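# Hook the hex nut out onto the tape strip

## Task

Extract the hex nut from its spot among the spacers and leave it resting fully on the strip of tape, with no part of it off the strip. The hook pick lying on the table (orange-brown handle, hooked tip) may be used. Avoid toppling or tilting the upright spacers, since every one left fallen or leaning at the end counts against you, though getting the nut out matters more than sparing them. At the end neither gripper may still be holding the nut: release it and pull the arms away, because a result that stays in place only thanks to the robot is not accepted.

## Robot and tools

Robot: two UFACTORY 850-style arms, left_arm and right_arm, each with six revolute joints and a parallel two-finger gripper. Their bases sit in the scene frame at left_arm (-0.023, +0.305, 0) m, quat_wxyz (+0.995, 0, 0, +0.096) and right_arm (+0.063, -0.384, 0) m, quat_wxyz (+0.998, 0, 0, +0.070). The names left and right do not refer to sides of any picture.

Scene frame: origin on the table surface midway between the arms, +z up, +x out across the table, and left_arm lies toward +y. All reported hand poses and velocities use this frame. The printed hand position is approximate and gets less accurate at long reach.

Gripper geometry: fingers extend along the gripper's +z axis and close along its y axis. end_effector_position (link pinch) is the point between the pads when shut, roughly 2 cm short of the fingertips; closing pushes the tips about 10 mm farther along +z. Fully open pad gap is 0.084 m.

execute_actions is the only moving tool, and each call carries at most one item in "actions":
- Empty list, {"actions": []}: no command, just reports the present state.
- Motion: {"actions": [{"rows": [[...]], "steps": N}]}, N from 1 to 15 (default 15), each step 1/30 s. Each row is applied for one step; if rows run out, the last row repeats. Up to 15 rows.
- Wait: {"actions": [{"steps": N}]} with N up to 300, counted from the previous result, sending nothing new.
- Optional "pictures": true/false controls whether camera images come back (they do by default).
A refused call moves nothing.

Row layout: exactly 14 numbers in one shared list covering both arms, even when only one moves. First left_arm: waist, shoulder, elbow, forearm roll, wrist pitch, wrist roll, then gripper opening; then the same seven for right_arm. The six joint values are absolute target angles in radians, in the same convention as the Joint positions line, not offsets. Ranges per arm: waist -6.283 to 6.283, shoulder -2.304 to 2.304, elbow -4.224 to 0.061, forearm roll -6.283 to 6.283, wrist pitch -2.164 to 2.164, wrist roll -6.283 to 6.283. A target more than 0.010 rad beyond a range end, and beyond the joint's last reported angle, gets the call refused; true ends may differ by up to 0.010 rad, and overshooting targets are clipped there, reported as "joint sent to its limit" (possibly referring to an earlier action still running). Opening is an absolute value from -1 (closed) to +1 (fully open).

Motion limits: joint targets move at most 3.14 rad/s, with 0.16 s to accelerate, and an arm's joints are timed to finish together. Each step keeps targets within 0.623 rad of measured angles, and if a step would move the hand more than 70 mm from where it is, all that arm's targets are pulled back. Far moves therefore need several calls or waits. Between calls the arms keep heading to the last row sent, until they settle or a step is HELD.

Gripping: grip_measured reports actual finger opening on the command scale. To hold something, command an opening well below grip_measured; the larger the gap, the harder the squeeze (roughly 24 N per pad max for parts up to about 6 cm). Fast closing can spike force. Commanding the read grip_measured still squeezes lightly; wide parts may slip.

Result lines: the state line gives each arm's end_effector_position (m), end_effector_quat_wxyz and velocities. Joint positions and Joint velocities list each arm's six joints (rad, rad/s) plus pad gap (m, m/s). Joint torques follow the same joint order; they include gravity, an arm-specific offset and scale, and noise, so read them as trends. "joint command not followed" means a clearance check altered or blocked some targets; HELD marks steps where your row (or part of it) was not sent. TORQUE FAULT: contact torque hit a joint's load limit (waist and shoulder 55.8, elbow 46.5, forearm roll 25.1, wrist pitch and roll 17.6 N m, including held weight); the arm backs off, pauses 10 s and drops the rest of the call. MOTOR HOT appears from 65 °C; at 80 °C an OVER-TEMPERATURE FAULT brakes the arm until cooled. Avoid long loaded holds.

zoom_image: {"camera": name, "region": [x0, y0, x1, y1]} in pixels of that camera's latest full image, origin top-left, region no larger than 504 by 504. Cameras (each 504x504): cam_head_left, cam_head_right, cam_high, cam_low, cam_left_wrist, cam_right_wrist. Wrist camera frame: +z forward, +x image right, +y image down.

read_manual: {"section": "licences"} returns URDF licence text only; no motion.

finished_scene: {"scene": n} ends the current scene irreversibly and reports success; the nut must stay on the tape after release.

Cautions: do not let the arms collide or shove each other; do not knock anything off the table (instant failure); avoid drops, slams and hard pushes on the spacers or table. Occasional disturbances may tug a held tool or nudge loose objects. Finish with the nut released, grippers open, and arms withdrawn. Quicker, smoother motion with less effort is preferred.

Each tool is called as name(argument=value, ...) on one line, values as JSON.

## Session

execute_actions(actions=[])

Scene clock: 0.00 s of 4417.00 s.
left_arm: end_effector_position=(+0.6472, -0.2723, +0.2946) grip_measured=+1.00 end_effector_quat_wxyz=(+0.370, +0.732, -0.474, +0.319) end_effector_velocity=(-0.000, -0.000, -0.001) end_effector_angular_velocity=(+0.001, +0.000, -0.001) | right_arm: end_effector_position=(+0.1387, -0.7071, +0.1045) grip_measured=+1.00 end_effector_quat_wxyz=(+0.266, +0.198, +0.919, -0.213) end_effector_velocity=(-0.000, -0.001, +0.000) end_effector_angular_velocity=(-0.002, +0.000, +0.001)
Joint positions: left_arm=[-0.715 -0.965 -1.825 -1.489 -0.743  1.768  0.084] | right_arm=[-1.825 -0.307 -0.159  2.453 -0.805 -0.611  0.084]
Joint velocities: left_arm=[-0.001 -0.001 -0.001  0.001 -0.     0.     0.   ] | right_arm=[-0.     0.    -0.002 -0.001  0.    -0.    -0.   ]
Joint torques (N m, as the arm reports them, + toward a larger angle): no reading
Motor temperatures (°C, as the motors report them): left_arm=[31 32 33 33 37 34] | right_arm=[31 29 32 33 36 38]

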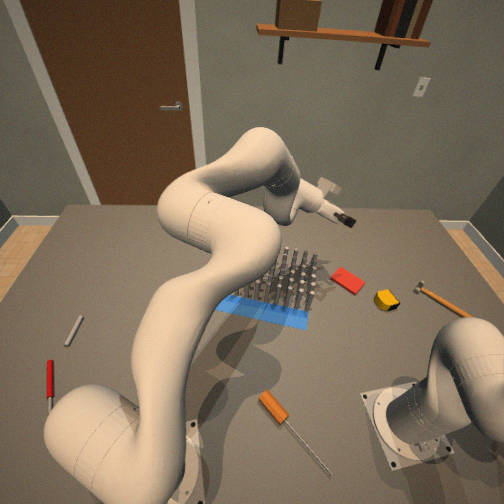

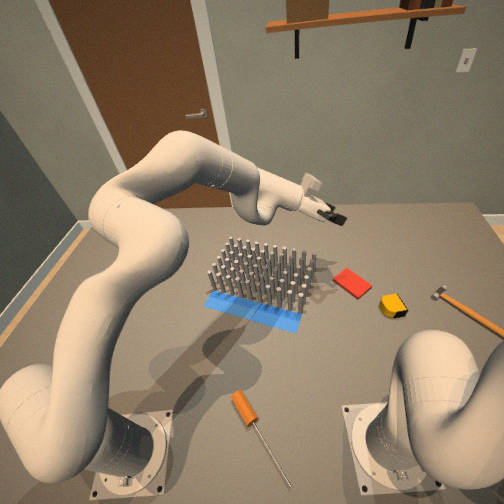

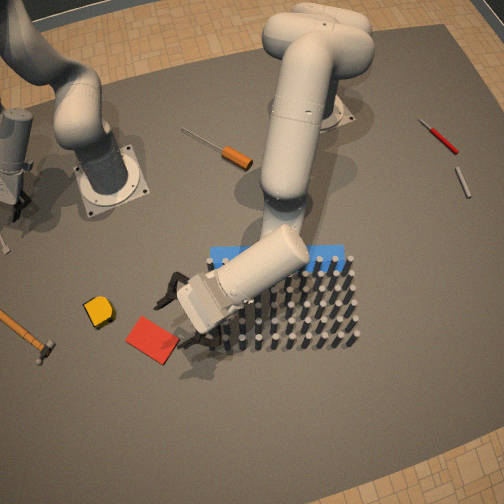

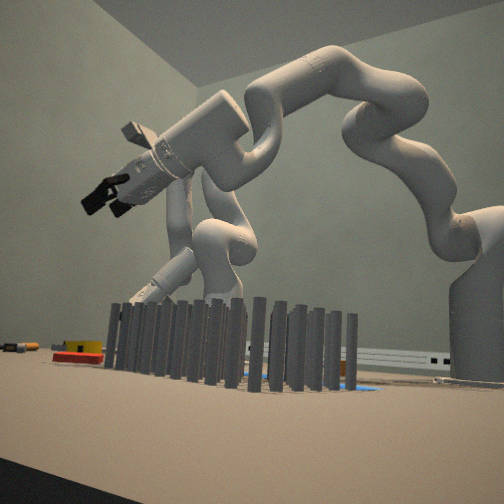

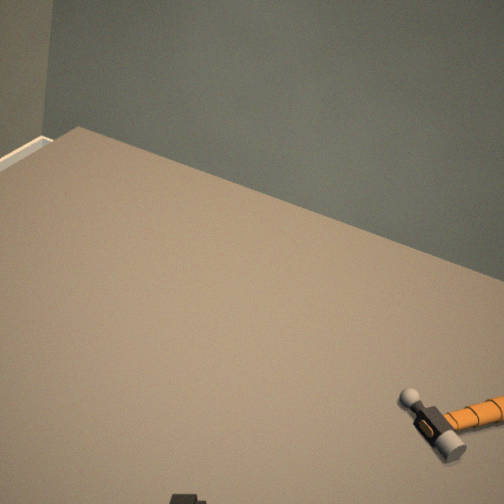

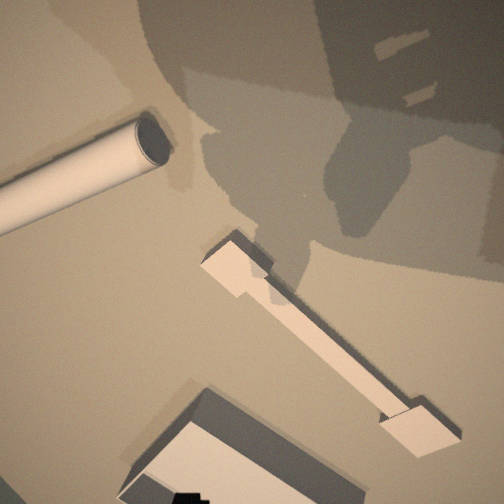

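Left arm is over the grid; I'll lift it clear first while raising the right arm.

execute_actions(actions=[{"rows": [[-0.715, -0.5, -1.5, -1.489, -0.743, 1.768, 1, -1.825, 0.2, -0.5, 2.0, -0.8, -0.2, 1]], "steps": 15}], pictures=false)

execute_actions(actions=[{"rows": [[0.9, -0.3, -1.2, -1.489, -0.743, 1.768, 1, -1.825, 0.2, -0.5, 1.0, -0.8, 0.8, 1]], "steps": 15}], pictures=false)

execute_actions(actions=[{"steps": 20}], pictures=false)

execute_actions(actions=[{"rows": [[0.9, -0.3, -1.2, -1.489, -0.743, 1.768, 1, 1.305, -0.1313, -0.6185, 0.0, -0.4872, 3.805, 1]], "steps": 15}], pictures=false)

execute_actions(actions=[{"steps": 60}])

Scene clock: 5.30 s of 4417.00 s.
left_arm: end_effector_position=(+0.5706, -0.2287, +0.4813) grip_measured=+1.00 end_effector_quat_wxyz=(+0.367, +0.700, -0.484, +0.375) end_effector_velocity=(-0.164, +0.091, +0.299) end_effector_angular_velocity=(-0.135, -0.227, -0.010) | right_arm: end_effector_position=(+0.1564, -0.8484, +0.2983) grip_measured=+1.00 end_effector_quat_wxyz=(+0.342, +0.091, +0.858, -0.372) end_effector_velocity=(+0.041, -0.187, +0.509) end_effector_angular_velocity=(-0.862, -0.020, +0.309)
Joint positions: left_arm=[-0.715 -0.537 -1.528 -1.489 -0.743  1.768  0.084] | right_arm=[-1.825  0.016 -0.377  2.164 -0.802 -0.349  0.084]
Joint velocities: left_arm=[-0.001  0.725  0.462  0.001 -0.01   0.002  0.   ] | right_arm=[-0.     0.721 -0.484 -0.644  0.008  0.581 -0.   ]
Joint torques (N m, as the arm reports them, + toward a larger angle): left_arm=[ -1.77   8.85 -18.79  -0.38  -0.62  -0.1 ] | right_arm=[ -6.96  18.7  -21.72   1.91  -0.77   0.04]
Motor temperatures (°C, as the motors report them): left_arm=[31 32 33 33 37 34] | right_arm=[31 29 32 33 36 38]
Steps of this call (steps 1 to 90: nothing new was sent; then 1.80 s passed at rest; steps 91 to 105: all 15 steps of this action). Readings (joint positions):
91: left_arm=[-0.715 -0.964 -1.825 -1.489 -0.743 1.768] | right_arm=[-1.825 -0.307 -0.159 2.452 -0.805 -0.610]
92: left_arm=[-0.715 -0.959 -1.820 -1.489 -0.742 1.768] | right_arm=[-1.825 -0.302 -0.162 2.447 -0.805 -0.605]
94: left_arm=[-0.715 -0.909 -1.779 -1.489 -0.742 1.768] | right_arm=[-1.825 -0.256 -0.192 2.405 -0.803 -0.567]
98: left_arm=[-0.715 -0.769 -1.688 -1.489 -0.743 1.768] | right_arm=[-1.825 -0.154 -0.262 2.316 -0.804 -0.486]
105: the state above

Scene clock: 5.80 s of 4417.00 s.
left_arm: end_effector_position=(+0.6609, -0.0104, +0.4786) grip_measured=+1.00 end_effector_quat_wxyz=(+0.308, +0.776, -0.365, +0.412) end_effector_velocity=(+0.157, +0.508, -0.011) end_effector_angular_velocity=(+0.014, +0.063, +0.720) | right_arm: end_effector_position=(+0.1740, -0.7527, +0.3291) grip_measured=+1.00 end_effector_quat_wxyz=(+0.325, +0.045, +0.938, -0.114) end_effector_velocity=(-0.081, +0.126, -0.086) end_effector_angular_velocity=(+0.645, +0.443, +0.040)
Joint positions: left_arm=[-0.402 -0.429 -1.381 -1.489 -0.743  1.768  0.084] | right_arm=[-1.825  0.198 -0.498  1.052 -0.8    0.747  0.084]
Joint velocities: left_arm=[ 0.72   0.158  0.223  0.001  0.    -0.001  0.   ] | right_arm=[-0.001  0.029 -0.021 -1.079  0.002  1.03  -0.   ]
Joint torques (N m, as the arm reports them, + toward a larger angle): left_arm=[  0.7   48.32 -19.54  -0.06  -1.04   0.17] | right_arm=[ -6.85   9.35 -26.69  12.24   0.16  -1.07]
Motor temperatures (°C, as the motors report them): left_arm=[31 32 33 33 37 34] | right_arm=[31 29 32 33 36 38]
Steps of this call (steps 1 to 15: all 15 steps of this action). Readings (joint positions):
1: left_arm=[-0.715 -0.518 -1.516 -1.489 -0.744 1.768] | right_arm=[-1.825 0.040 -0.393 2.142 -0.802 -0.329]
2: left_arm=[-0.710 -0.508 -1.507 -1.489 -0.744 1.768] | right_arm=[-1.825 0.062 -0.408 2.115 -0.802 -0.303]
4: left_arm=[-0.666 -0.500 -1.485 -1.489 -0.744 1.768] | right_arm=[-1.825 0.100 -0.433 2.015 -0.801 -0.205]
8: left_arm=[-0.570 -0.470 -1.442 -1.489 -0.743 1.768] | right_arm=[-1.825 0.162 -0.475 1.648 -0.801 0.161]
15: the state above

Scene clock: 6.47 s of 4417.00 s.
left_arm: end_effector_position=(+0.6961, +0.3399, +0.4725) grip_measured=+1.00 end_effector_quat_wxyz=(+0.204, +0.848, -0.161, +0.462) end_effector_velocity=(-0.059, +0.528, -0.008) end_effector_angular_velocity=(-0.008, +0.030, +0.745) | right_arm: end_effector_position=(+0.1699, -0.7471, +0.3257) grip_measured=+1.00 end_effector_quat_wxyz=(+0.314, +0.049, +0.943, -0.100) end_effector_velocity=(-0.000, +0.000, -0.000) end_effector_angular_velocity=(+0.000, +0.001, +0.001)
Joint positions: left_arm=[ 0.088 -0.355 -1.278 -1.489 -0.743  1.768  0.084] | right_arm=[-1.825  0.2   -0.5    1.    -0.8    0.8    0.084]
Joint velocities: left_arm=[ 0.746  0.07   0.101  0.001 -0.    -0.    -0.   ] | right_arm=[ 0.    -0.     0.    -0.001 -0.    -0.     0.   ]
Joint torques (N m, as the arm reports them, + toward a larger angle): left_arm=[ -2.74  47.08 -20.36  -0.48  -0.82  -0.05] | right_arm=[ -6.35  13.4  -26.55   3.03   0.21  -0.07]
Motor temperatures (°C, as the motors report them): left_arm=[31 32 33 33 37 34] | right_arm=[31 29 32 33 36 38]
Steps of this call (steps 1 to 20: the robot went on to your last target). Readings (joint positions):
1: left_arm=[-0.378 -0.424 -1.374 -1.489 -0.743 1.768] | right_arm=[-1.825 0.199 -0.498 1.026 -0.800 0.772]
2: left_arm=[-0.354 -0.419 -1.367 -1.489 -0.743 1.768] | right_arm=[-1.825 0.199 -0.499 1.013 -0.800 0.785]
4: left_arm=[-0.306 -0.409 -1.354 -1.489 -0.743 1.768] | right_arm=[-1.825 0.199 -0.499 1.004 -0.800 0.795]
8: left_arm=[-0.208 -0.392 -1.330 -1.489 -0.743 1.768] | right_arm=[-1.825 0.200 -0.500 1.001 -0.800 0.799]
20: the state above

Scene clock: 6.97 s of 4417.00 s.
left_arm: end_effector_position=(+0.6225, +0.5939, +0.4698) grip_measured=+1.00 end_effector_quat_wxyz=(+0.117, +0.865, +0.003, +0.489) end_effector_velocity=(-0.237, +0.474, -0.004) end_effector_angular_velocity=(-0.011, +0.015, +0.755) | right_arm: end_effector_position=(+0.2917, -0.6719, +0.2280) grip_measured=+1.00 end_effector_quat_wxyz=(+0.092, -0.170, +0.981, +0.035) end_effector_velocity=(+0.324, +0.244, -0.096) end_effector_angular_velocity=(-0.137, +0.674, +0.925)
Joint positions: left_arm=[ 0.465 -0.328 -1.239 -1.489 -0.743  1.768  0.084] | right_arm=[-1.171 -0.038 -0.585  0.369 -0.576  1.456  0.084]
Joint velocities: left_arm=[ 0.755  0.05   0.068  0.001 -0.     0.    -0.   ] | right_arm=[ 1.531 -0.274 -0.1   -1.097  0.262  1.525  0.   ]
Joint torques (N m, as the arm reports them, + toward a larger angle): left_arm=[ -4.25  45.76 -20.67  -0.18  -1.28  -0.1 ] | right_arm=[ -8.84  24.44 -22.88   3.4    0.45  -0.41]
Motor temperatures (°C, as the motors report them): left_arm=[31 32 33 33 37 34] | right_arm=[31 29 32 33 36 38]
Steps of this call (steps 1 to 15: all 15 steps of this action). Readings (joint positions):
1: left_arm=[0.113 -0.353 -1.275 -1.489 -0.743 1.768] | right_arm=[-1.825 0.200 -0.500 1.000 -0.800 0.800]
2: left_arm=[0.138 -0.351 -1.272 -1.489 -0.743 1.768] | right_arm=[-1.819 0.197 -0.501 0.994 -0.796 0.807]
4: left_arm=[0.188 -0.347 -1.266 -1.489 -0.743 1.768] | right_arm=[-1.763 0.168 -0.513 0.936 -0.766 0.866]
8: left_arm=[0.288 -0.339 -1.255 -1.489 -0.743 1.768] | right_arm=[-1.547 0.063 -0.549 0.721 -0.672 1.080]
15: the state above

Scene clock: 8.97 s of 4417.00 s.
left_arm: end_effector_position=(+0.4340, +0.8274, +0.4668) grip_measured=+1.00 end_effector_quat_wxyz=(+0.013, +0.845, +0.192, +0.499) end_effector_velocity=(+0.001, -0.001, +0.000) end_effector_angular_velocity=(-0.001, -0.001, -0.001) | right_arm: end_effector_position=(+0.1138, -0.0042, +0.1999) grip_measured=+1.00 end_effector_quat_wxyz=(-0.000, -0.381, +0.925, -0.000) end_effector_velocity=(-0.061, +0.008, -0.000) end_effector_angular_velocity=(-0.001, -0.002, +0.011)
Joint positions: left_arm=[ 0.9   -0.3   -1.2   -1.489 -0.743  1.768  0.084] | right_arm=[ 1.296 -0.131 -0.618  0.    -0.487  3.797  0.084]
Joint velocities: left_arm=[-0.002  0.001  0.001 -0.002 -0.     0.     0.   ] | right_arm=[ 0.162 -0.001  0.    -0.004  0.     0.155 -0.   ]
Joint torques (N m, as the arm reports them, + toward a larger angle): left_arm=[ -2.93  44.53 -19.5   -0.17  -1.15  -0.03] | right_arm=[-22.81  26.03 -22.46   2.62   0.6   -0.43]
Motor temperatures (°C, as the motors report them): left_arm=[31 32 33 33 37 34] | right_arm=[31 29 32 33 36 38]
Steps of this call (steps 1 to 60: the robot went on to your last target). Readings (joint positions):
1: left_arm=[0.490 -0.326 -1.237 -1.489 -0.743 1.768] | right_arm=[-1.121 -0.047 -0.588 0.335 -0.568 1.506]
2: left_arm=[0.515 -0.325 -1.235 -1.489 -0.743 1.768] | right_arm=[-1.071 -0.054 -0.591 0.305 -0.561 1.555]
4: left_arm=[0.566 -0.322 -1.230 -1.489 -0.743 1.768] | right_arm=[-0.975 -0.067 -0.595 0.254 -0.548 1.651]
8: left_arm=[0.667 -0.315 -1.221 -1.489 -0.743 1.768] | right_arm=[-0.792 -0.085 -0.602 0.180 -0.531 1.835]
60: the state above

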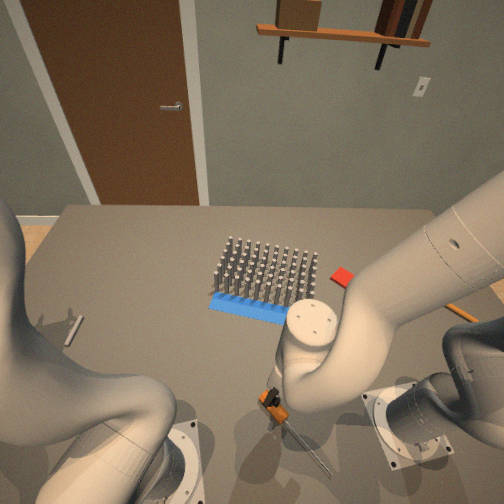

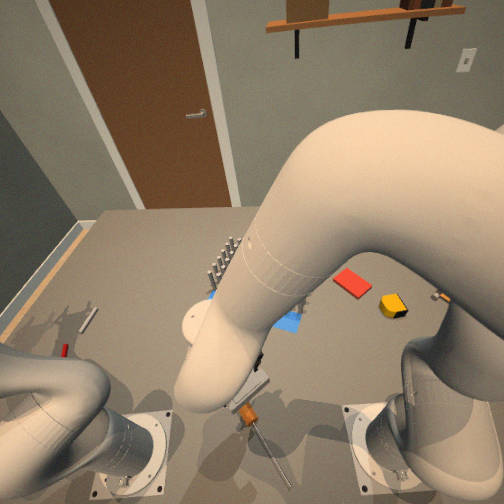

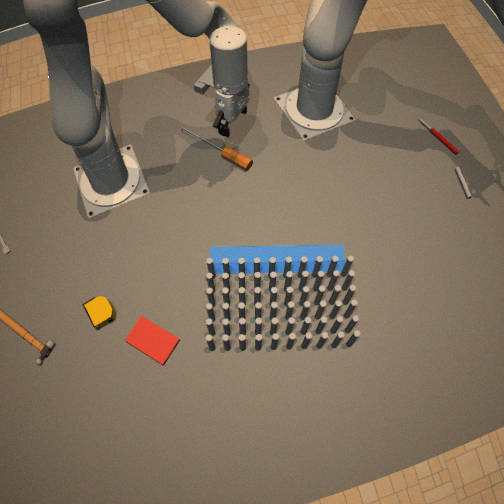

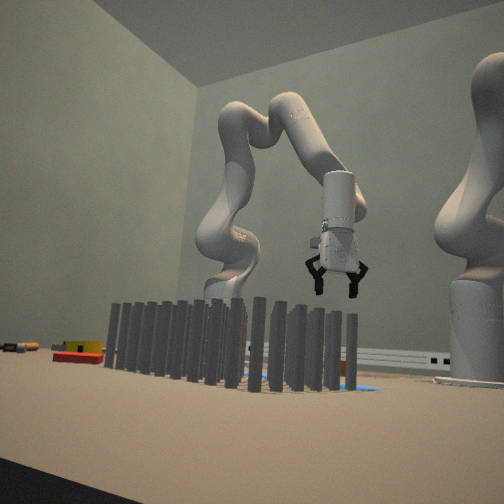

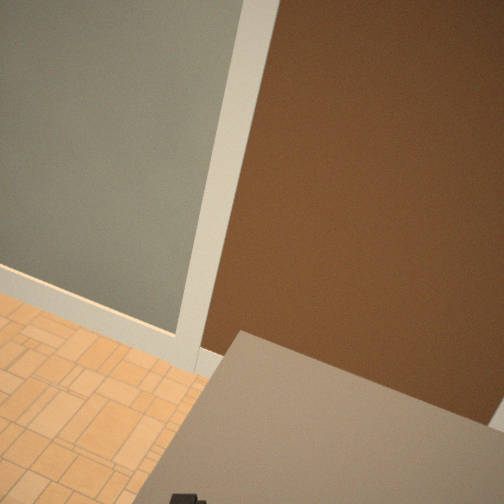

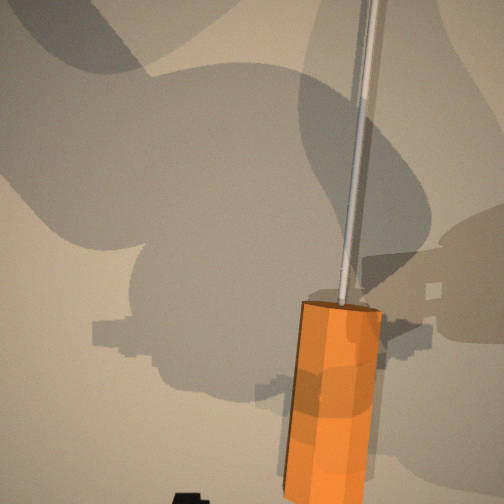

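execute_actions(actions=[{"rows": [[0.9, -0.3, -1.2, -1.489, -0.743, 1.768, 1, 1.3273, -0.3753, -0.5976, 0.0, -0.2223, 3.9323, 1]], "steps": 13}])

zoom_image(camera="cam_high", region=[195, 235, 370, 360])

Scene clock: 11.37 s of 4417.00 s.
left_arm: end_effector_position=(+0.4340, +0.8274, +0.4668) grip_measured=+1.00 end_effector_quat_wxyz=(+0.013, +0.845, +0.192, +0.499) end_effector_velocity=(+0.000, +0.000, +0.000) end_effector_angular_velocity=(-0.001, -0.001, +0.001) | right_arm: end_effector_position=(+0.1022, -0.0024, +0.1009) grip_measured=+1.00 end_effector_quat_wxyz=(+0.000, -0.333, +0.943, +0.000) end_effector_velocity=(+0.001, +0.016, +0.002) end_effector_angular_velocity=(+0.046, -0.004, -0.019)
Joint positions: left_arm=[ 0.9   -0.3   -1.2   -1.489 -0.743  1.768  0.084] | right_arm=[ 1.327 -0.373 -0.598 -0.    -0.224  3.931  0.084]
Joint velocities: left_arm=[ 0.    -0.    -0.    -0.001  0.    -0.001 -0.   ] | right_arm=[ 0.001 -0.004 -0.013  0.002  0.037  0.017  0.   ]
Joint torques (N m, as the arm reports them, + toward a larger angle): left_arm=[ -2.6   43.57 -20.36   0.26  -1.13   0.24] | right_arm=[ -6.93  33.8  -16.51   2.68   0.72  -0.08]
Motor temperatures (°C, as the motors report them): left_arm=[31 32 33 33 37 34] | right_arm=[31 29 32 33 36 38]
Steps of this call (steps 1 to 15: the robot went on to your last target; steps 16 to 59: nothing new was sent; steps 60 to 72: all 13 steps of this action). Readings (joint positions):
60: left_arm=[0.900 -0.300 -1.200 -1.489 -0.743 1.768] | right_arm=[1.305 -0.131 -0.618 -0.000 -0.487 3.805]
61: left_arm=[0.900 -0.300 -1.200 -1.489 -0.743 1.768] | right_arm=[1.305 -0.136 -0.618 0.000 -0.480 3.808]
63: left_arm=[0.900 -0.300 -1.200 -1.489 -0.743 1.768] | right_arm=[1.310 -0.185 -0.616 0.000 -0.422 3.836]
67: left_arm=[0.900 -0.300 -1.200 -1.489 -0.743 1.768] | right_arm=[1.324 -0.337 -0.600 -0.000 -0.267 3.911]
72: the state above

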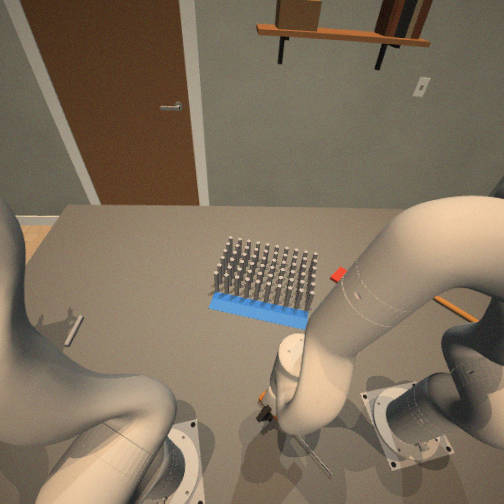

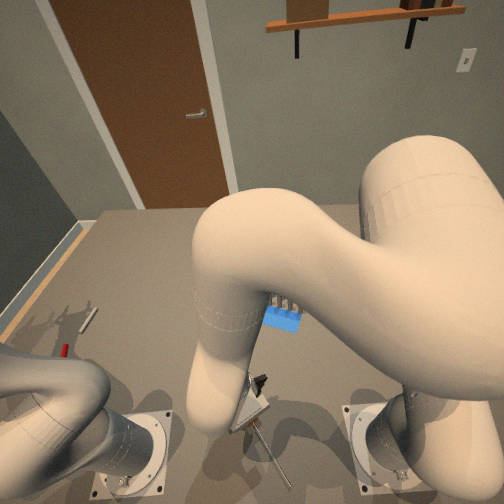

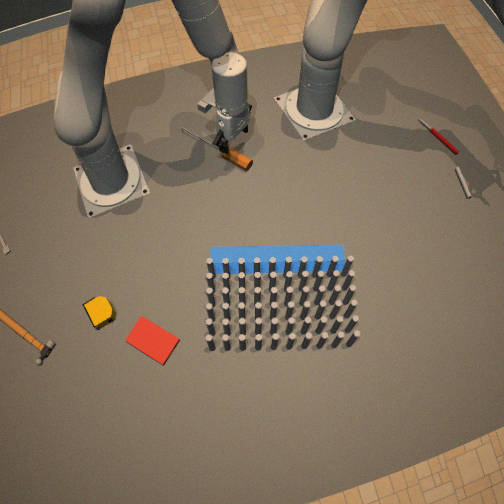

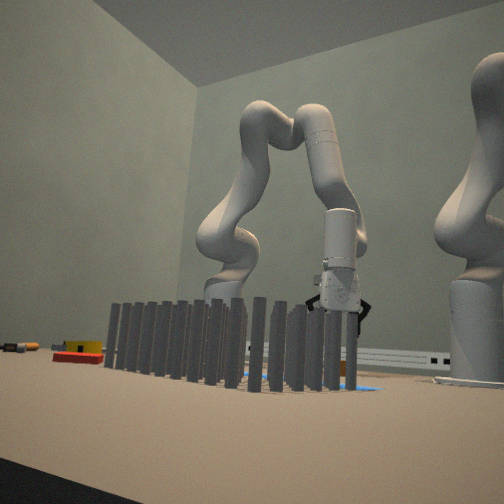

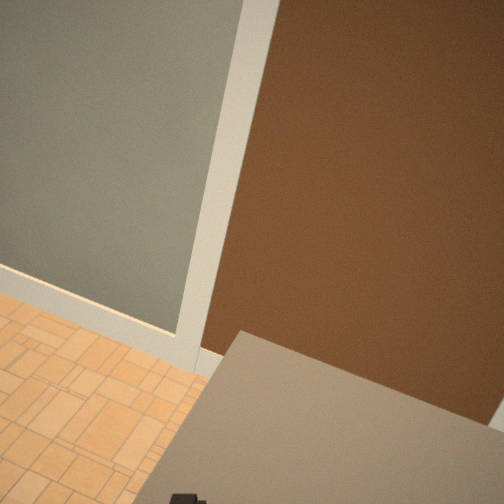

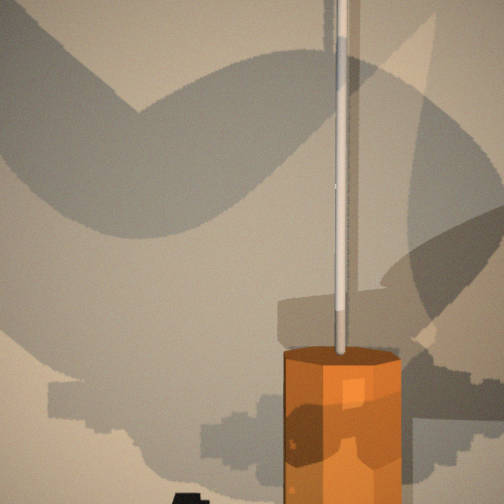

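Region (195, 235, 370, 360) of cam_high's 504x504 image, scaled by 2.880, with more detail than that image has; it fills the top 360 rows of this view, and the rest is white.

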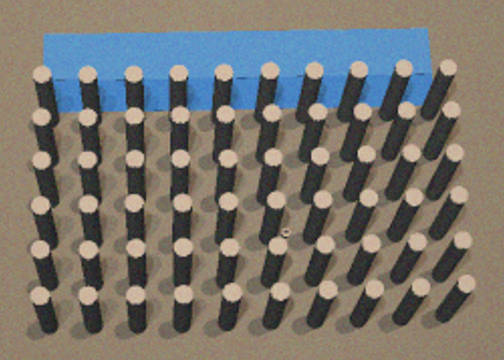

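execute_actions(actions=[{"rows": [[0.9, -0.3, -1.2, -1.489, -0.743, 1.768, 1, 1.3273, -0.5892, -0.628, 0.0, -0.0388, 3.9323, 1]], "steps": 13}], pictures=false)

execute_actions(actions=[{"rows": [[0.9, -0.3, -1.2, -1.489, -0.743, 1.768, 1, 1.3273, -0.5892, -0.628, 0.0, -0.0388, 3.9323, 0.4], [0.9, -0.3, -1.2, -1.489, -0.743, 1.768, 1, 1.3273, -0.5892, -0.628, 0.0, -0.0388, 3.9323, 0.4], [0.9, -0.3, -1.2, -1.489, -0.743, 1.768, 1, 1.3273, -0.5892, -0.628, 0.0, -0.0388, 3.9323, 0.4], [0.9, -0.3, -1.2, -1.489, -0.743, 1.768, 1, 1.3273, -0.5892, -0.628, 0.0, -0.0388, 3.9323, 0.0], [0.9, -0.3, -1.2, -1.489, -0.743, 1.768, 1, 1.3273, -0.5892, -0.628, 0.0, -0.0388, 3.9323, 0.0], [0.9, -0.3, -1.2, -1.489, -0.743, 1.768, 1, 1.3273, -0.5892, -0.628, 0.0, -0.0388, 3.9323, 0.0], [0.9, -0.3, -1.2, -1.489, -0.743, 1.768, 1, 1.3273, -0.5892, -0.628, 0.0, -0.0388, 3.9323, -0.3], [0.9, -0.3, -1.2, -1.489, -0.743, 1.768, 1, 1.3273, -0.5892, -0.628, 0.0, -0.0388, 3.9323, -0.3], [0.9, -0.3, -1.2, -1.489, -0.743, 1.768, 1, 1.3273, -0.5892, -0.628, 0.0, -0.0388, 3.9323, -0.3], [0.9, -0.3, -1.2, -1.489, -0.743, 1.768, 1, 1.3273, -0.5892, -0.628, 0.0, -0.0388, 3.9323, -0.7]], "steps": 15}])

Scene clock: 12.83 s of 4417.00 s.
left_arm: end_effector_position=(+0.4340, +0.8274, +0.4668) grip_measured=+1.00 end_effector_quat_wxyz=(+0.013, +0.845, +0.192, +0.499) end_effector_velocity=(-0.001, +0.000, +0.000) end_effector_angular_velocity=(-0.001, -0.000, +0.002) | right_arm: end_effector_position=(+0.1021, -0.0020, +0.0247) grip_measured=+1.00 end_effector_quat_wxyz=(+0.000, -0.332, +0.943, +0.001) end_effector_velocity=(+0.000, +0.005, -0.000) end_effector_angular_velocity=(+0.013, -0.001, -0.001)
Joint positions: left_arm=[ 0.9   -0.3   -1.2   -1.489 -0.743  1.768  0.084] | right_arm=[ 1.327 -0.587 -0.628 -0.    -0.04   3.932  0.084]
Joint velocities: left_arm=[ 0.001  0.     0.    -0.    -0.    -0.002  0.   ] | right_arm=[ 0.    -0.002 -0.005  0.001  0.011  0.    -0.   ]
Joint torques (N m, as the arm reports them, + toward a larger angle): left_arm=[ -0.58  40.59 -19.46   0.06  -1.04  -0.02] | right_arm=[ -5.78  38.4  -11.94   2.47   0.54   0.06]
Motor temperatures (°C, as the motors report them): left_arm=[31 32 33 33 37 34] | right_arm=[31 29 32 33 36 38]
Steps of this call (steps 1 to 15: the robot went on to your last target; steps 16 to 31: nothing new was sent; steps 32 to 44: all 13 steps of this action). Readings (joint positions):
32: left_arm=[0.900 -0.300 -1.200 -1.489 -0.743 1.768] | right_arm=[1.327 -0.375 -0.598 -0.000 -0.222 3.932]
33: left_arm=[0.900 -0.300 -1.200 -1.489 -0.743 1.768] | right_arm=[1.327 -0.380 -0.599 -0.000 -0.216 3.932]
35: left_arm=[0.900 -0.300 -1.200 -1.489 -0.743 1.768] | right_arm=[1.327 -0.434 -0.608 0.000 -0.166 3.932]
39: left_arm=[0.900 -0.300 -1.200 -1.489 -0.743 1.768] | right_arm=[1.327 -0.577 -0.624 -0.000 -0.054 3.932]
44: the state above

Scene clock: 13.33 s of 4417.00 s.
left_arm: end_effector_position=(+0.4340, +0.8274, +0.4668) grip_measured=+1.00 end_effector_quat_wxyz=(+0.013, +0.845, +0.192, +0.499) end_effector_velocity=(-0.000, +0.000, +0.001) end_effector_angular_velocity=(+0.000, -0.001, +0.001) | right_arm: end_effector_position=(+0.1021, -0.0023, +0.0241) grip_measured=-0.19 end_effector_quat_wxyz=(+0.000, -0.332, +0.943, +0.000) end_effector_velocity=(-0.000, -0.001, -0.000) end_effector_angular_velocity=(-0.002, +0.000, -0.002)
Joint positions: left_arm=[ 0.9   -0.3   -1.2   -1.489 -0.743  1.768  0.084] | right_arm=[ 1.327 -0.589 -0.628  0.    -0.039  3.932  0.036]
Joint velocities: left_arm=[ 0.     0.001 -0.     0.001 -0.    -0.002 -0.   ] | right_arm=[-0.    -0.     0.001  0.001 -0.     0.001  0.   ]
Joint torques (N m, as the arm reports them, + toward a larger angle): left_arm=[ -2.54  40.91 -19.38  -1.23  -1.05   0.11] | right_arm=[ -8.26  34.14 -11.08   1.92   0.87  -0.01]
Motor temperatures (°C, as the motors report them): left_arm=[31 32 33 33 37 34] | right_arm=[31 29 32 33 36 38]
Steps of this call (steps 1 to 15: all 15 steps of this action). Readings (joint positions):
1: left_arm=[0.900 -0.300 -1.200 -1.489 -0.743 1.768] | right_arm=[1.327 -0.587 -0.628 0.000 -0.039 3.932]
2: left_arm=[0.900 -0.300 -1.200 -1.489 -0.743 1.768] | right_arm=[1.327 -0.587 -0.628 0.000 -0.039 3.932]
4: left_arm=[0.900 -0.300 -1.200 -1.489 -0.743 1.768] | right_arm=[1.327 -0.588 -0.628 -0.000 -0.039 3.932]
8: left_arm=[0.900 -0.300 -1.200 -1.489 -0.743 1.768] | right_arm=[1.327 -0.589 -0.628 -0.000 -0.039 3.932]
15: the state above

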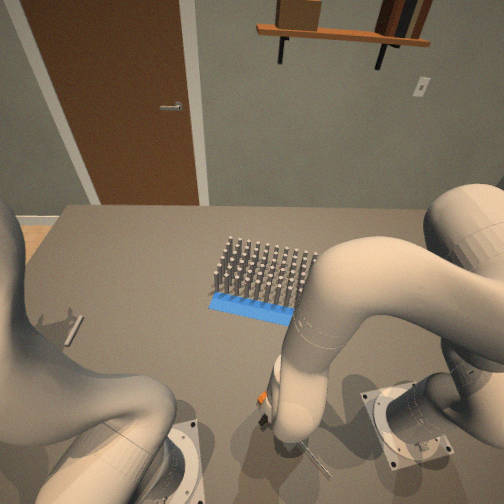

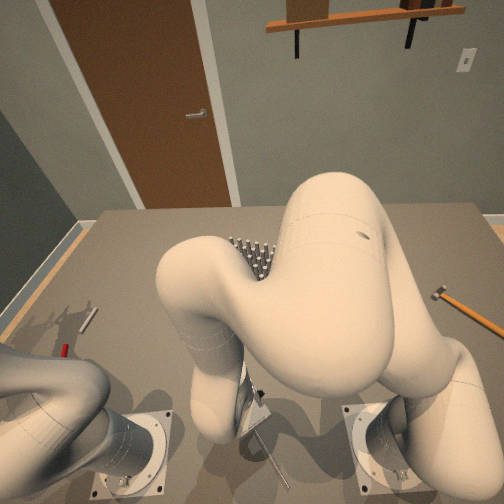

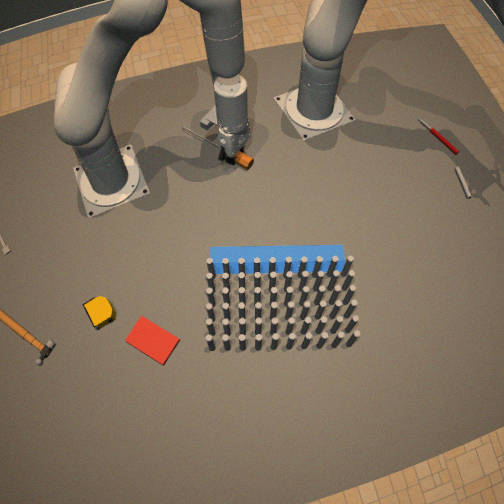

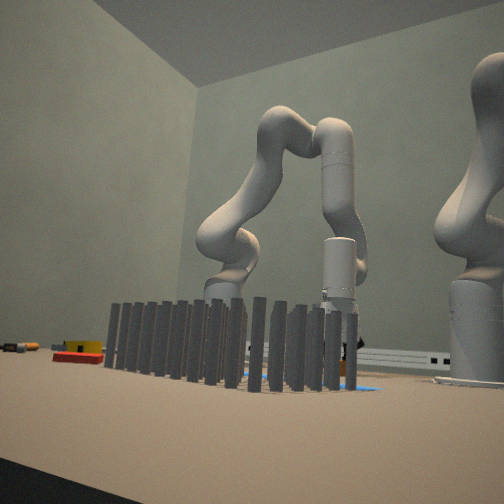

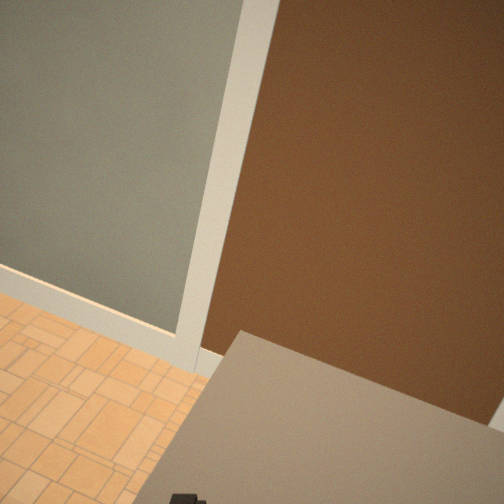

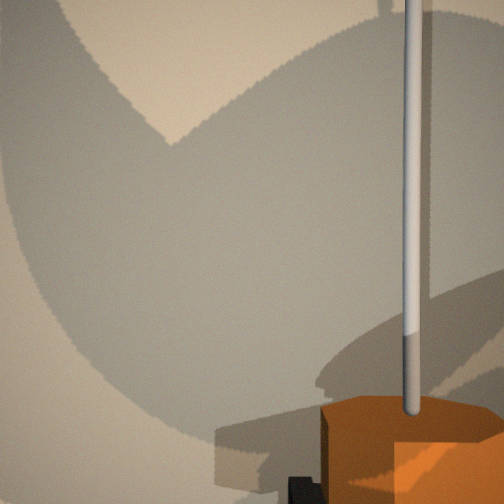

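execute_actions(actions=[{"rows": [[0.9, -0.3, -1.2, -1.489, -0.743, 1.768, 1, 1.3273, -0.3753, -0.5976, 0.0, -0.2223, 3.9323, -0.7]], "steps": 11}], pictures=false)

execute_actions(actions=[{"rows": [[0.9, -0.3, -1.2, -1.489, -0.743, 1.768, 1, 0.9954, -0.7621, -1.083, 0.1236, -0.3279, 1.3184, -0.7]], "steps": 15}], pictures=false)

execute_actions(actions=[{"steps": 32}])

zoom_image(camera="cam_high", region=[255, 190, 335, 330])

Scene clock: 15.97 s of 4417.00 s.
left_arm: end_effector_position=(+0.4340, +0.8274, +0.4668) grip_measured=+1.00 end_effector_quat_wxyz=(+0.013, +0.845, +0.192, +0.499) end_effector_velocity=(+0.000, -0.000, +0.000) end_effector_angular_velocity=(+0.001, +0.000, -0.000) | right_arm: end_effector_position=(+0.1021, -0.0025, +0.0990) grip_measured=-0.19 end_effector_quat_wxyz=(+0.000, -0.332, +0.943, +0.000) end_effector_velocity=(-0.002, -0.022, -0.003) end_effector_angular_velocity=(-0.058, +0.006, +0.001)
Joint positions: left_arm=[ 0.9   -0.3   -1.2   -1.489 -0.743  1.768  0.084] | right_arm=[ 1.327 -0.378 -0.598 -0.    -0.22   3.932  0.036]
Joint velocities: left_arm=[-0.     0.    -0.     0.001  0.    -0.     0.   ] | right_arm=[ 0.     0.006  0.02  -0.001 -0.044 -0.001  0.   ]
Joint torques (N m, as the arm reports them, + toward a larger angle): left_arm=[ -0.82  44.2  -20.49  -0.19  -1.07  -0.27] | right_arm=[ -6.16  30.59 -17.1    2.82   1.01  -0.09]
Motor temperatures (°C, as the motors report them): left_arm=[31 32 33 33 37 34] | right_arm=[31 29 32 33 36 38]
Steps of this call (steps 1 to 15: the robot went on to your last target; steps 16 to 68: nothing new was sent; steps 69 to 79: all 11 steps of this action). Readings (joint positions):
69: left_arm=[0.900 -0.300 -1.200 -1.489 -0.743 1.768] | right_arm=[1.327 -0.589 -0.628 0.000 -0.039 3.932]
70: left_arm=[0.900 -0.300 -1.200 -1.489 -0.743 1.768] | right_arm=[1.327 -0.585 -0.627 0.000 -0.044 3.932]
72: left_arm=[0.900 -0.300 -1.200 -1.489 -0.743 1.768] | right_arm=[1.327 -0.532 -0.616 -0.000 -0.095 3.932]
76: left_arm=[0.900 -0.300 -1.200 -1.489 -0.743 1.768] | right_arm=[1.327 -0.388 -0.601 0.000 -0.207 3.932]
79: the state above

Scene clock: 16.47 s of 4417.00 s.
left_arm: end_effector_position=(+0.4340, +0.8274, +0.4668) grip_measured=+1.00 end_effector_quat_wxyz=(+0.013, +0.845, +0.192, +0.499) end_effector_velocity=(-0.000, -0.000, -0.001) end_effector_angular_velocity=(-0.001, +0.001, +0.000) | right_arm: end_effector_position=(+0.2378, +0.0978, +0.0600) grip_measured=-0.19 end_effector_quat_wxyz=(-0.011, -0.512, +0.859, +0.010) end_effector_velocity=(+0.304, +0.132, -0.099) end_effector_angular_velocity=(+0.097, +0.051, +2.116)
Joint positions: left_arm=[ 0.9   -0.3   -1.2   -1.489 -0.743  1.768  0.084] | right_arm=[ 1.068 -0.679 -0.977  0.097 -0.304  3.183  0.036]
Joint velocities: left_arm=[ 0.    -0.     0.     0.002 -0.    -0.001  0.   ] | right_arm=[-0.497 -0.573 -0.724  0.184 -0.16  -2.786 -0.   ]
Joint torques (N m, as the arm reports them, + toward a larger angle): left_arm=[ -1.03  40.77 -20.09  -1.04  -0.89   0.09] | right_arm=[ -4.64  56.5  -16.76   3.     0.44  -0.35]
Motor temperatures (°C, as the motors report them): left_arm=[31 32 33 33 37 34] | right_arm=[31 29 32 33 36 38]
Steps of this call (steps 1 to 15: all 15 steps of this action). Readings (joint positions):
1: left_arm=[0.900 -0.300 -1.200 -1.489 -0.743 1.768] | right_arm=[1.327 -0.378 -0.597 0.000 -0.221 3.932]
2: left_arm=[0.900 -0.300 -1.200 -1.489 -0.743 1.768] | right_arm=[1.324 -0.381 -0.601 0.001 -0.223 3.925]
4: left_arm=[0.900 -0.300 -1.200 -1.489 -0.743 1.768] | right_arm=[1.295 -0.415 -0.645 0.012 -0.234 3.867]
8: left_arm=[0.900 -0.300 -1.200 -1.489 -0.743 1.768] | right_arm=[1.201 -0.525 -0.782 0.047 -0.262 3.672]
15: the state above

Scene clock: 17.53 s of 4417.00 s.
left_arm: end_effector_position=(+0.4340, +0.8274, +0.4668) grip_measured=+1.00 end_effector_quat_wxyz=(+0.013, +0.845, +0.192, +0.499) end_effector_velocity=(+0.000, -0.001, -0.000) end_effector_angular_velocity=(-0.000, +0.001, -0.001) | right_arm: end_effector_position=(+0.2834, +0.1146, +0.0449) grip_measured=-0.19 end_effector_quat_wxyz=(-0.003, +0.989, -0.149, -0.020) end_effector_velocity=(+0.000, +0.001, +0.000) end_effector_angular_velocity=(+0.002, -0.001, +0.003)
Joint positions: left_arm=[ 0.9   -0.3   -1.2   -1.489 -0.743  1.768  0.084] | right_arm=[ 0.995 -0.762 -1.083  0.124 -0.328  1.319  0.036]
Joint velocities: left_arm=[-0.001  0.     0.001  0.001  0.     0.     0.   ] | right_arm=[-0.    -0.    -0.002 -0.     0.    -0.003  0.   ]
Joint torques (N m, as the arm reports them, + toward a larger angle): left_arm=[ -3.19  43.01 -20.37   0.08  -1.07  -0.23] | right_arm=[ -6.58  54.31 -19.03   2.41   0.65  -0.12]
Motor temperatures (°C, as the motors report them): left_arm=[31 32 33 33 37 34] | right_arm=[31 29 32 33 36 38]
Steps of this call (steps 1 to 32: the robot went on to your last target). Readings (joint positions):
1: left_arm=[0.900 -0.300 -1.200 -1.489 -0.743 1.768] | right_arm=[1.052 -0.697 -1.000 0.103 -0.309 3.087]
2: left_arm=[0.900 -0.300 -1.200 -1.489 -0.743 1.768] | right_arm=[1.038 -0.713 -1.021 0.108 -0.314 2.986]
4: left_arm=[0.900 -0.300 -1.200 -1.489 -0.743 1.768] | right_arm=[1.017 -0.737 -1.050 0.115 -0.320 2.780]
8: left_arm=[0.900 -0.300 -1.200 -1.489 -0.743 1.768] | right_arm=[1.001 -0.756 -1.075 0.122 -0.326 2.363]
32: the state above

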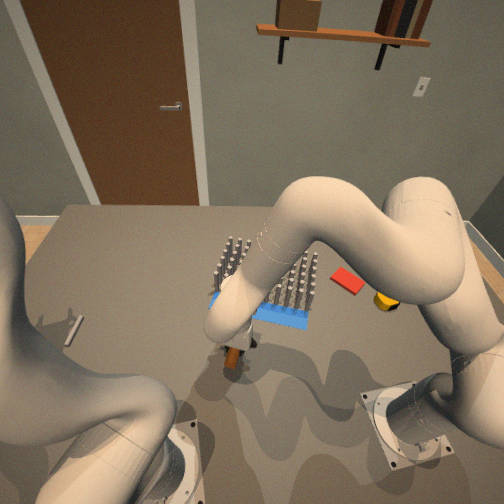

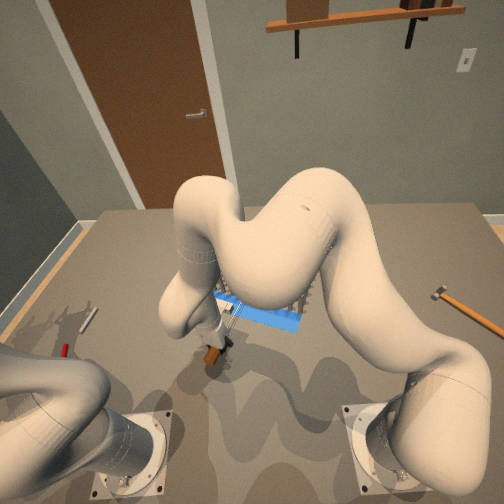

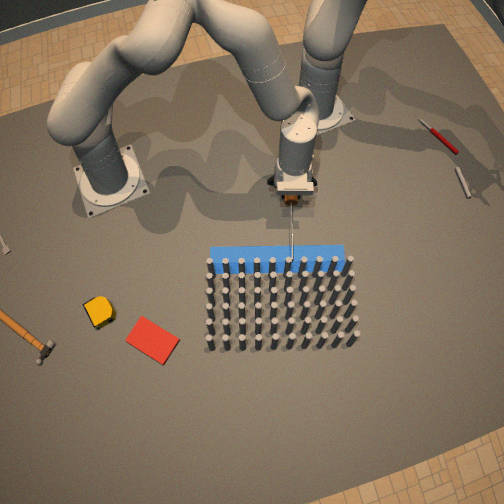

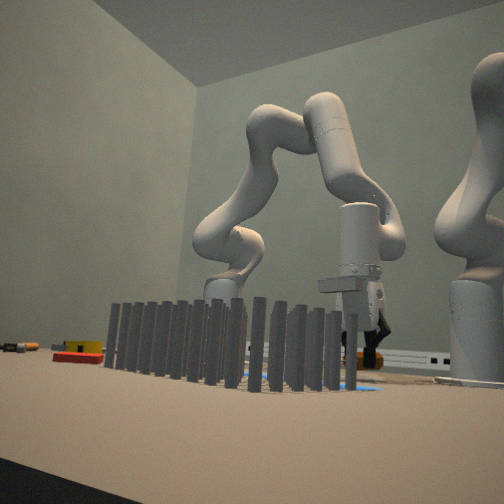

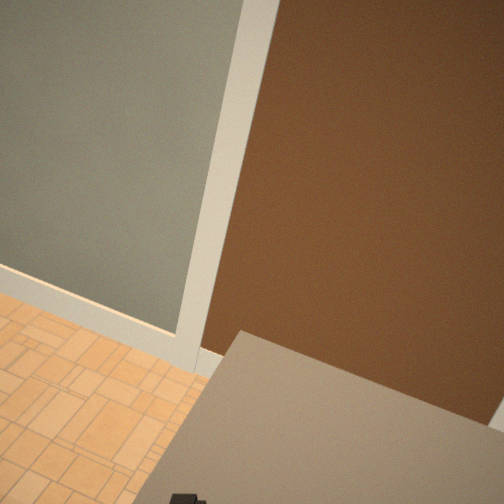

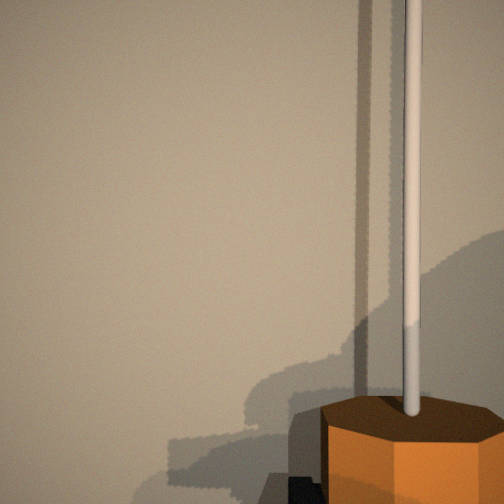

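Region (255, 190, 335, 330) of cam_high's 504x504 image, scaled by 3.600, with more detail than that image has; it fills the left 288 columns of this view, and the rest is white.

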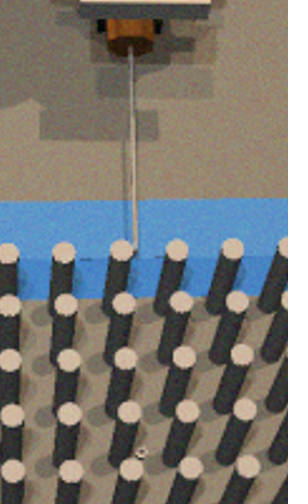

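execute_actions(actions=[{"rows": [[0.9, -0.3, -1.2, -1.489, -0.743, 1.768, 1, 0.9949, -0.7591, -1.0659, 0.1285, -0.3149, 1.2877, -0.7]], "steps": 9}], pictures=false)

execute_actions(actions=[{"rows": [[0.9, -0.3, -1.2, -1.489, -0.743, 1.768, 1, 0.8875, -0.779, -1.1055, 0.117, -0.3385, 1.1922, -0.7]], "steps": 12}])

zoom_image(camera="cam_high", region=[255, 190, 335, 330])

Scene clock: 21.63 s of 4417.00 s.
left_arm: end_effector_position=(+0.4340, +0.8274, +0.4668) grip_measured=+1.00 end_effector_quat_wxyz=(+0.013, +0.845, +0.192, +0.499) end_effector_velocity=(+0.000, -0.001, -0.000) end_effector_angular_velocity=(-0.000, +0.001, -0.001) | right_arm: end_effector_position=(+0.2811, +0.1089, +0.0419) grip_measured=-0.19 end_effector_quat_wxyz=(-0.003, +0.990, -0.137, -0.020) end_effector_velocity=(+0.001, +0.001, +0.001) end_effector_angular_velocity=(+0.005, -0.003, +0.006)
Joint positions: left_arm=[ 0.9   -0.3   -1.2   -1.489 -0.743  1.768  0.084] | right_arm=[ 0.995 -0.759 -1.066  0.128 -0.315  1.288  0.036]
Joint velocities: left_arm=[-0.001  0.001  0.001  0.001 -0.    -0.     0.   ] | right_arm=[-0.     0.002  0.001  0.001  0.004 -0.007 -0.   ]
Joint torques (N m, as the arm reports them, + toward a larger angle): left_arm=[  1.73  41.94 -19.92  -0.18  -1.16  -0.08] | right_arm=[ -6.27  53.37 -19.15   2.81   0.64  -0.12]
Motor temperatures (°C, as the motors report them): left_arm=[31 32 33 33 37 34] | right_arm=[31 29 32 33 36 38]
Steps of this call (steps 1 to 15: the robot went on to your last target; steps 16 to 90: nothing new was sent; then 0.80 s passed at rest; steps 91 to 99: all 9 steps of this action). Readings (joint positions):
91: left_arm=[0.900 -0.300 -1.200 -1.489 -0.743 1.768] | right_arm=[0.995 -0.762 -1.083 0.124 -0.328 1.318]
92: left_arm=[0.900 -0.300 -1.200 -1.489 -0.743 1.768] | right_arm=[0.995 -0.761 -1.080 0.125 -0.325 1.312]
94: left_arm=[0.900 -0.300 -1.200 -1.489 -0.743 1.768] | right_arm=[0.995 -0.760 -1.071 0.127 -0.319 1.296]
98: left_arm=[0.900 -0.300 -1.200 -1.489 -0.743 1.768] | right_arm=[0.995 -0.759 -1.066 0.128 -0.315 1.288]
99: the state above

Scene clock: 22.03 s of 4417.00 s.
left_arm: end_effector_position=(+0.4340, +0.8274, +0.4668) grip_measured=+1.00 end_effector_quat_wxyz=(+0.013, +0.845, +0.192, +0.499) end_effector_velocity=(-0.000, +0.001, +0.001) end_effector_angular_velocity=(+0.002, +0.000, -0.000) | right_arm: end_effector_position=(+0.3380, +0.0928, +0.0418) grip_measured=-0.19 end_effector_quat_wxyz=(-0.003, +0.990, -0.136, -0.020) end_effector_velocity=(+0.001, -0.000, +0.000) end_effector_angular_velocity=(-0.001, +0.001, +0.004)
Joint positions: left_arm=[ 0.9   -0.3   -1.2   -1.489 -0.743  1.768  0.084] | right_arm=[ 0.889 -0.779 -1.105  0.117 -0.338  1.193  0.036]
Joint velocities: left_arm=[ 0.001 -0.    -0.002  0.001 -0.     0.     0.   ] | right_arm=[-0.002 -0.    -0.002 -0.    -0.003 -0.006 -0.   ]
Joint torques (N m, as the arm reports them, + toward a larger angle): left_arm=[ -2.22  42.02 -20.41  -0.07  -0.92  -0.12] | right_arm=[ -6.22  55.05 -19.83   2.53   0.68   0.04]
Motor temperatures (°C, as the motors report them): left_arm=[31 32 33 33 37 34] | right_arm=[31 29 32 33 36 38]
Steps of this call (steps 1 to 12: all 12 steps of this action). Readings (joint positions):
1: left_arm=[0.900 -0.300 -1.200 -1.489 -0.743 1.768] | right_arm=[0.995 -0.759 -1.066 0.128 -0.315 1.288]
2: left_arm=[0.900 -0.300 -1.200 -1.489 -0.743 1.768] | right_arm=[0.990 -0.760 -1.068 0.128 -0.317 1.282]
4: left_arm=[0.900 -0.300 -1.200 -1.489 -0.743 1.768] | right_arm=[0.944 -0.769 -1.086 0.123 -0.327 1.239]
8: left_arm=[0.900 -0.300 -1.200 -1.489 -0.743 1.768] | right_arm=[0.889 -0.779 -1.105 0.117 -0.337 1.196]
12: the state above

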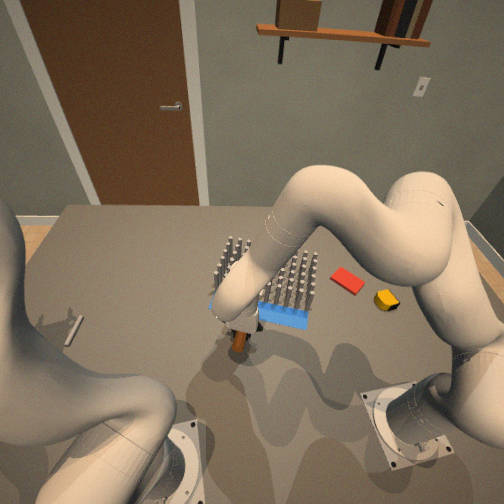

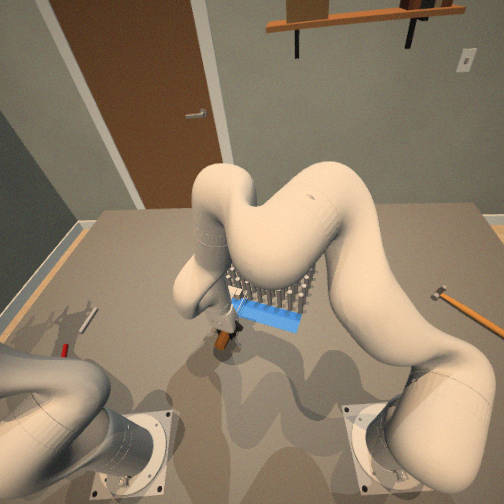

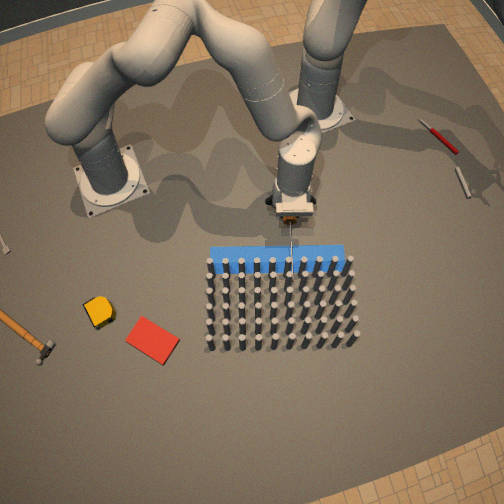

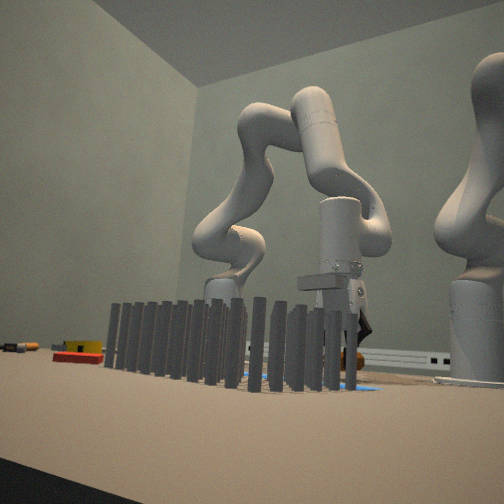

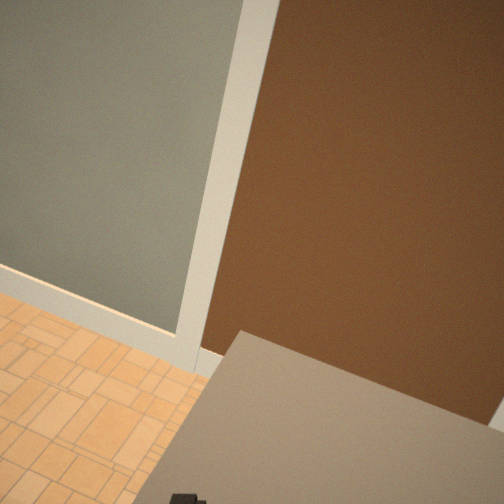

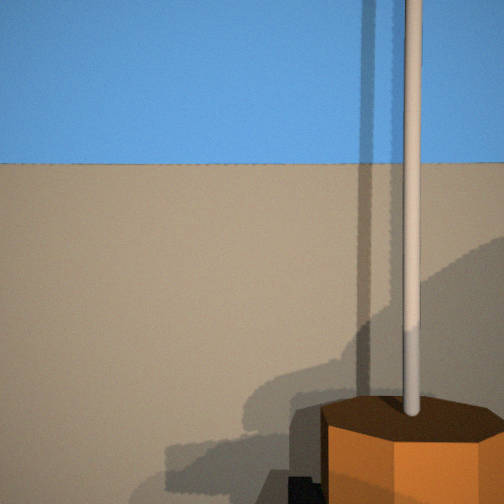

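Region (255, 190, 335, 330) of cam_high's 504x504 image, scaled by 3.600, with more detail than that image has; it fills the left 288 columns of this view, and the rest is white.

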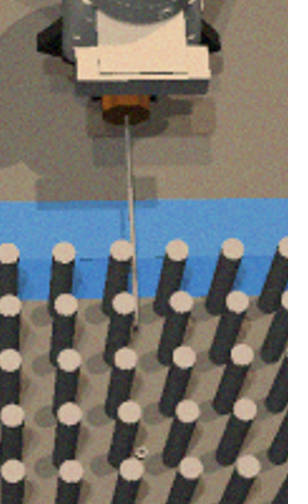

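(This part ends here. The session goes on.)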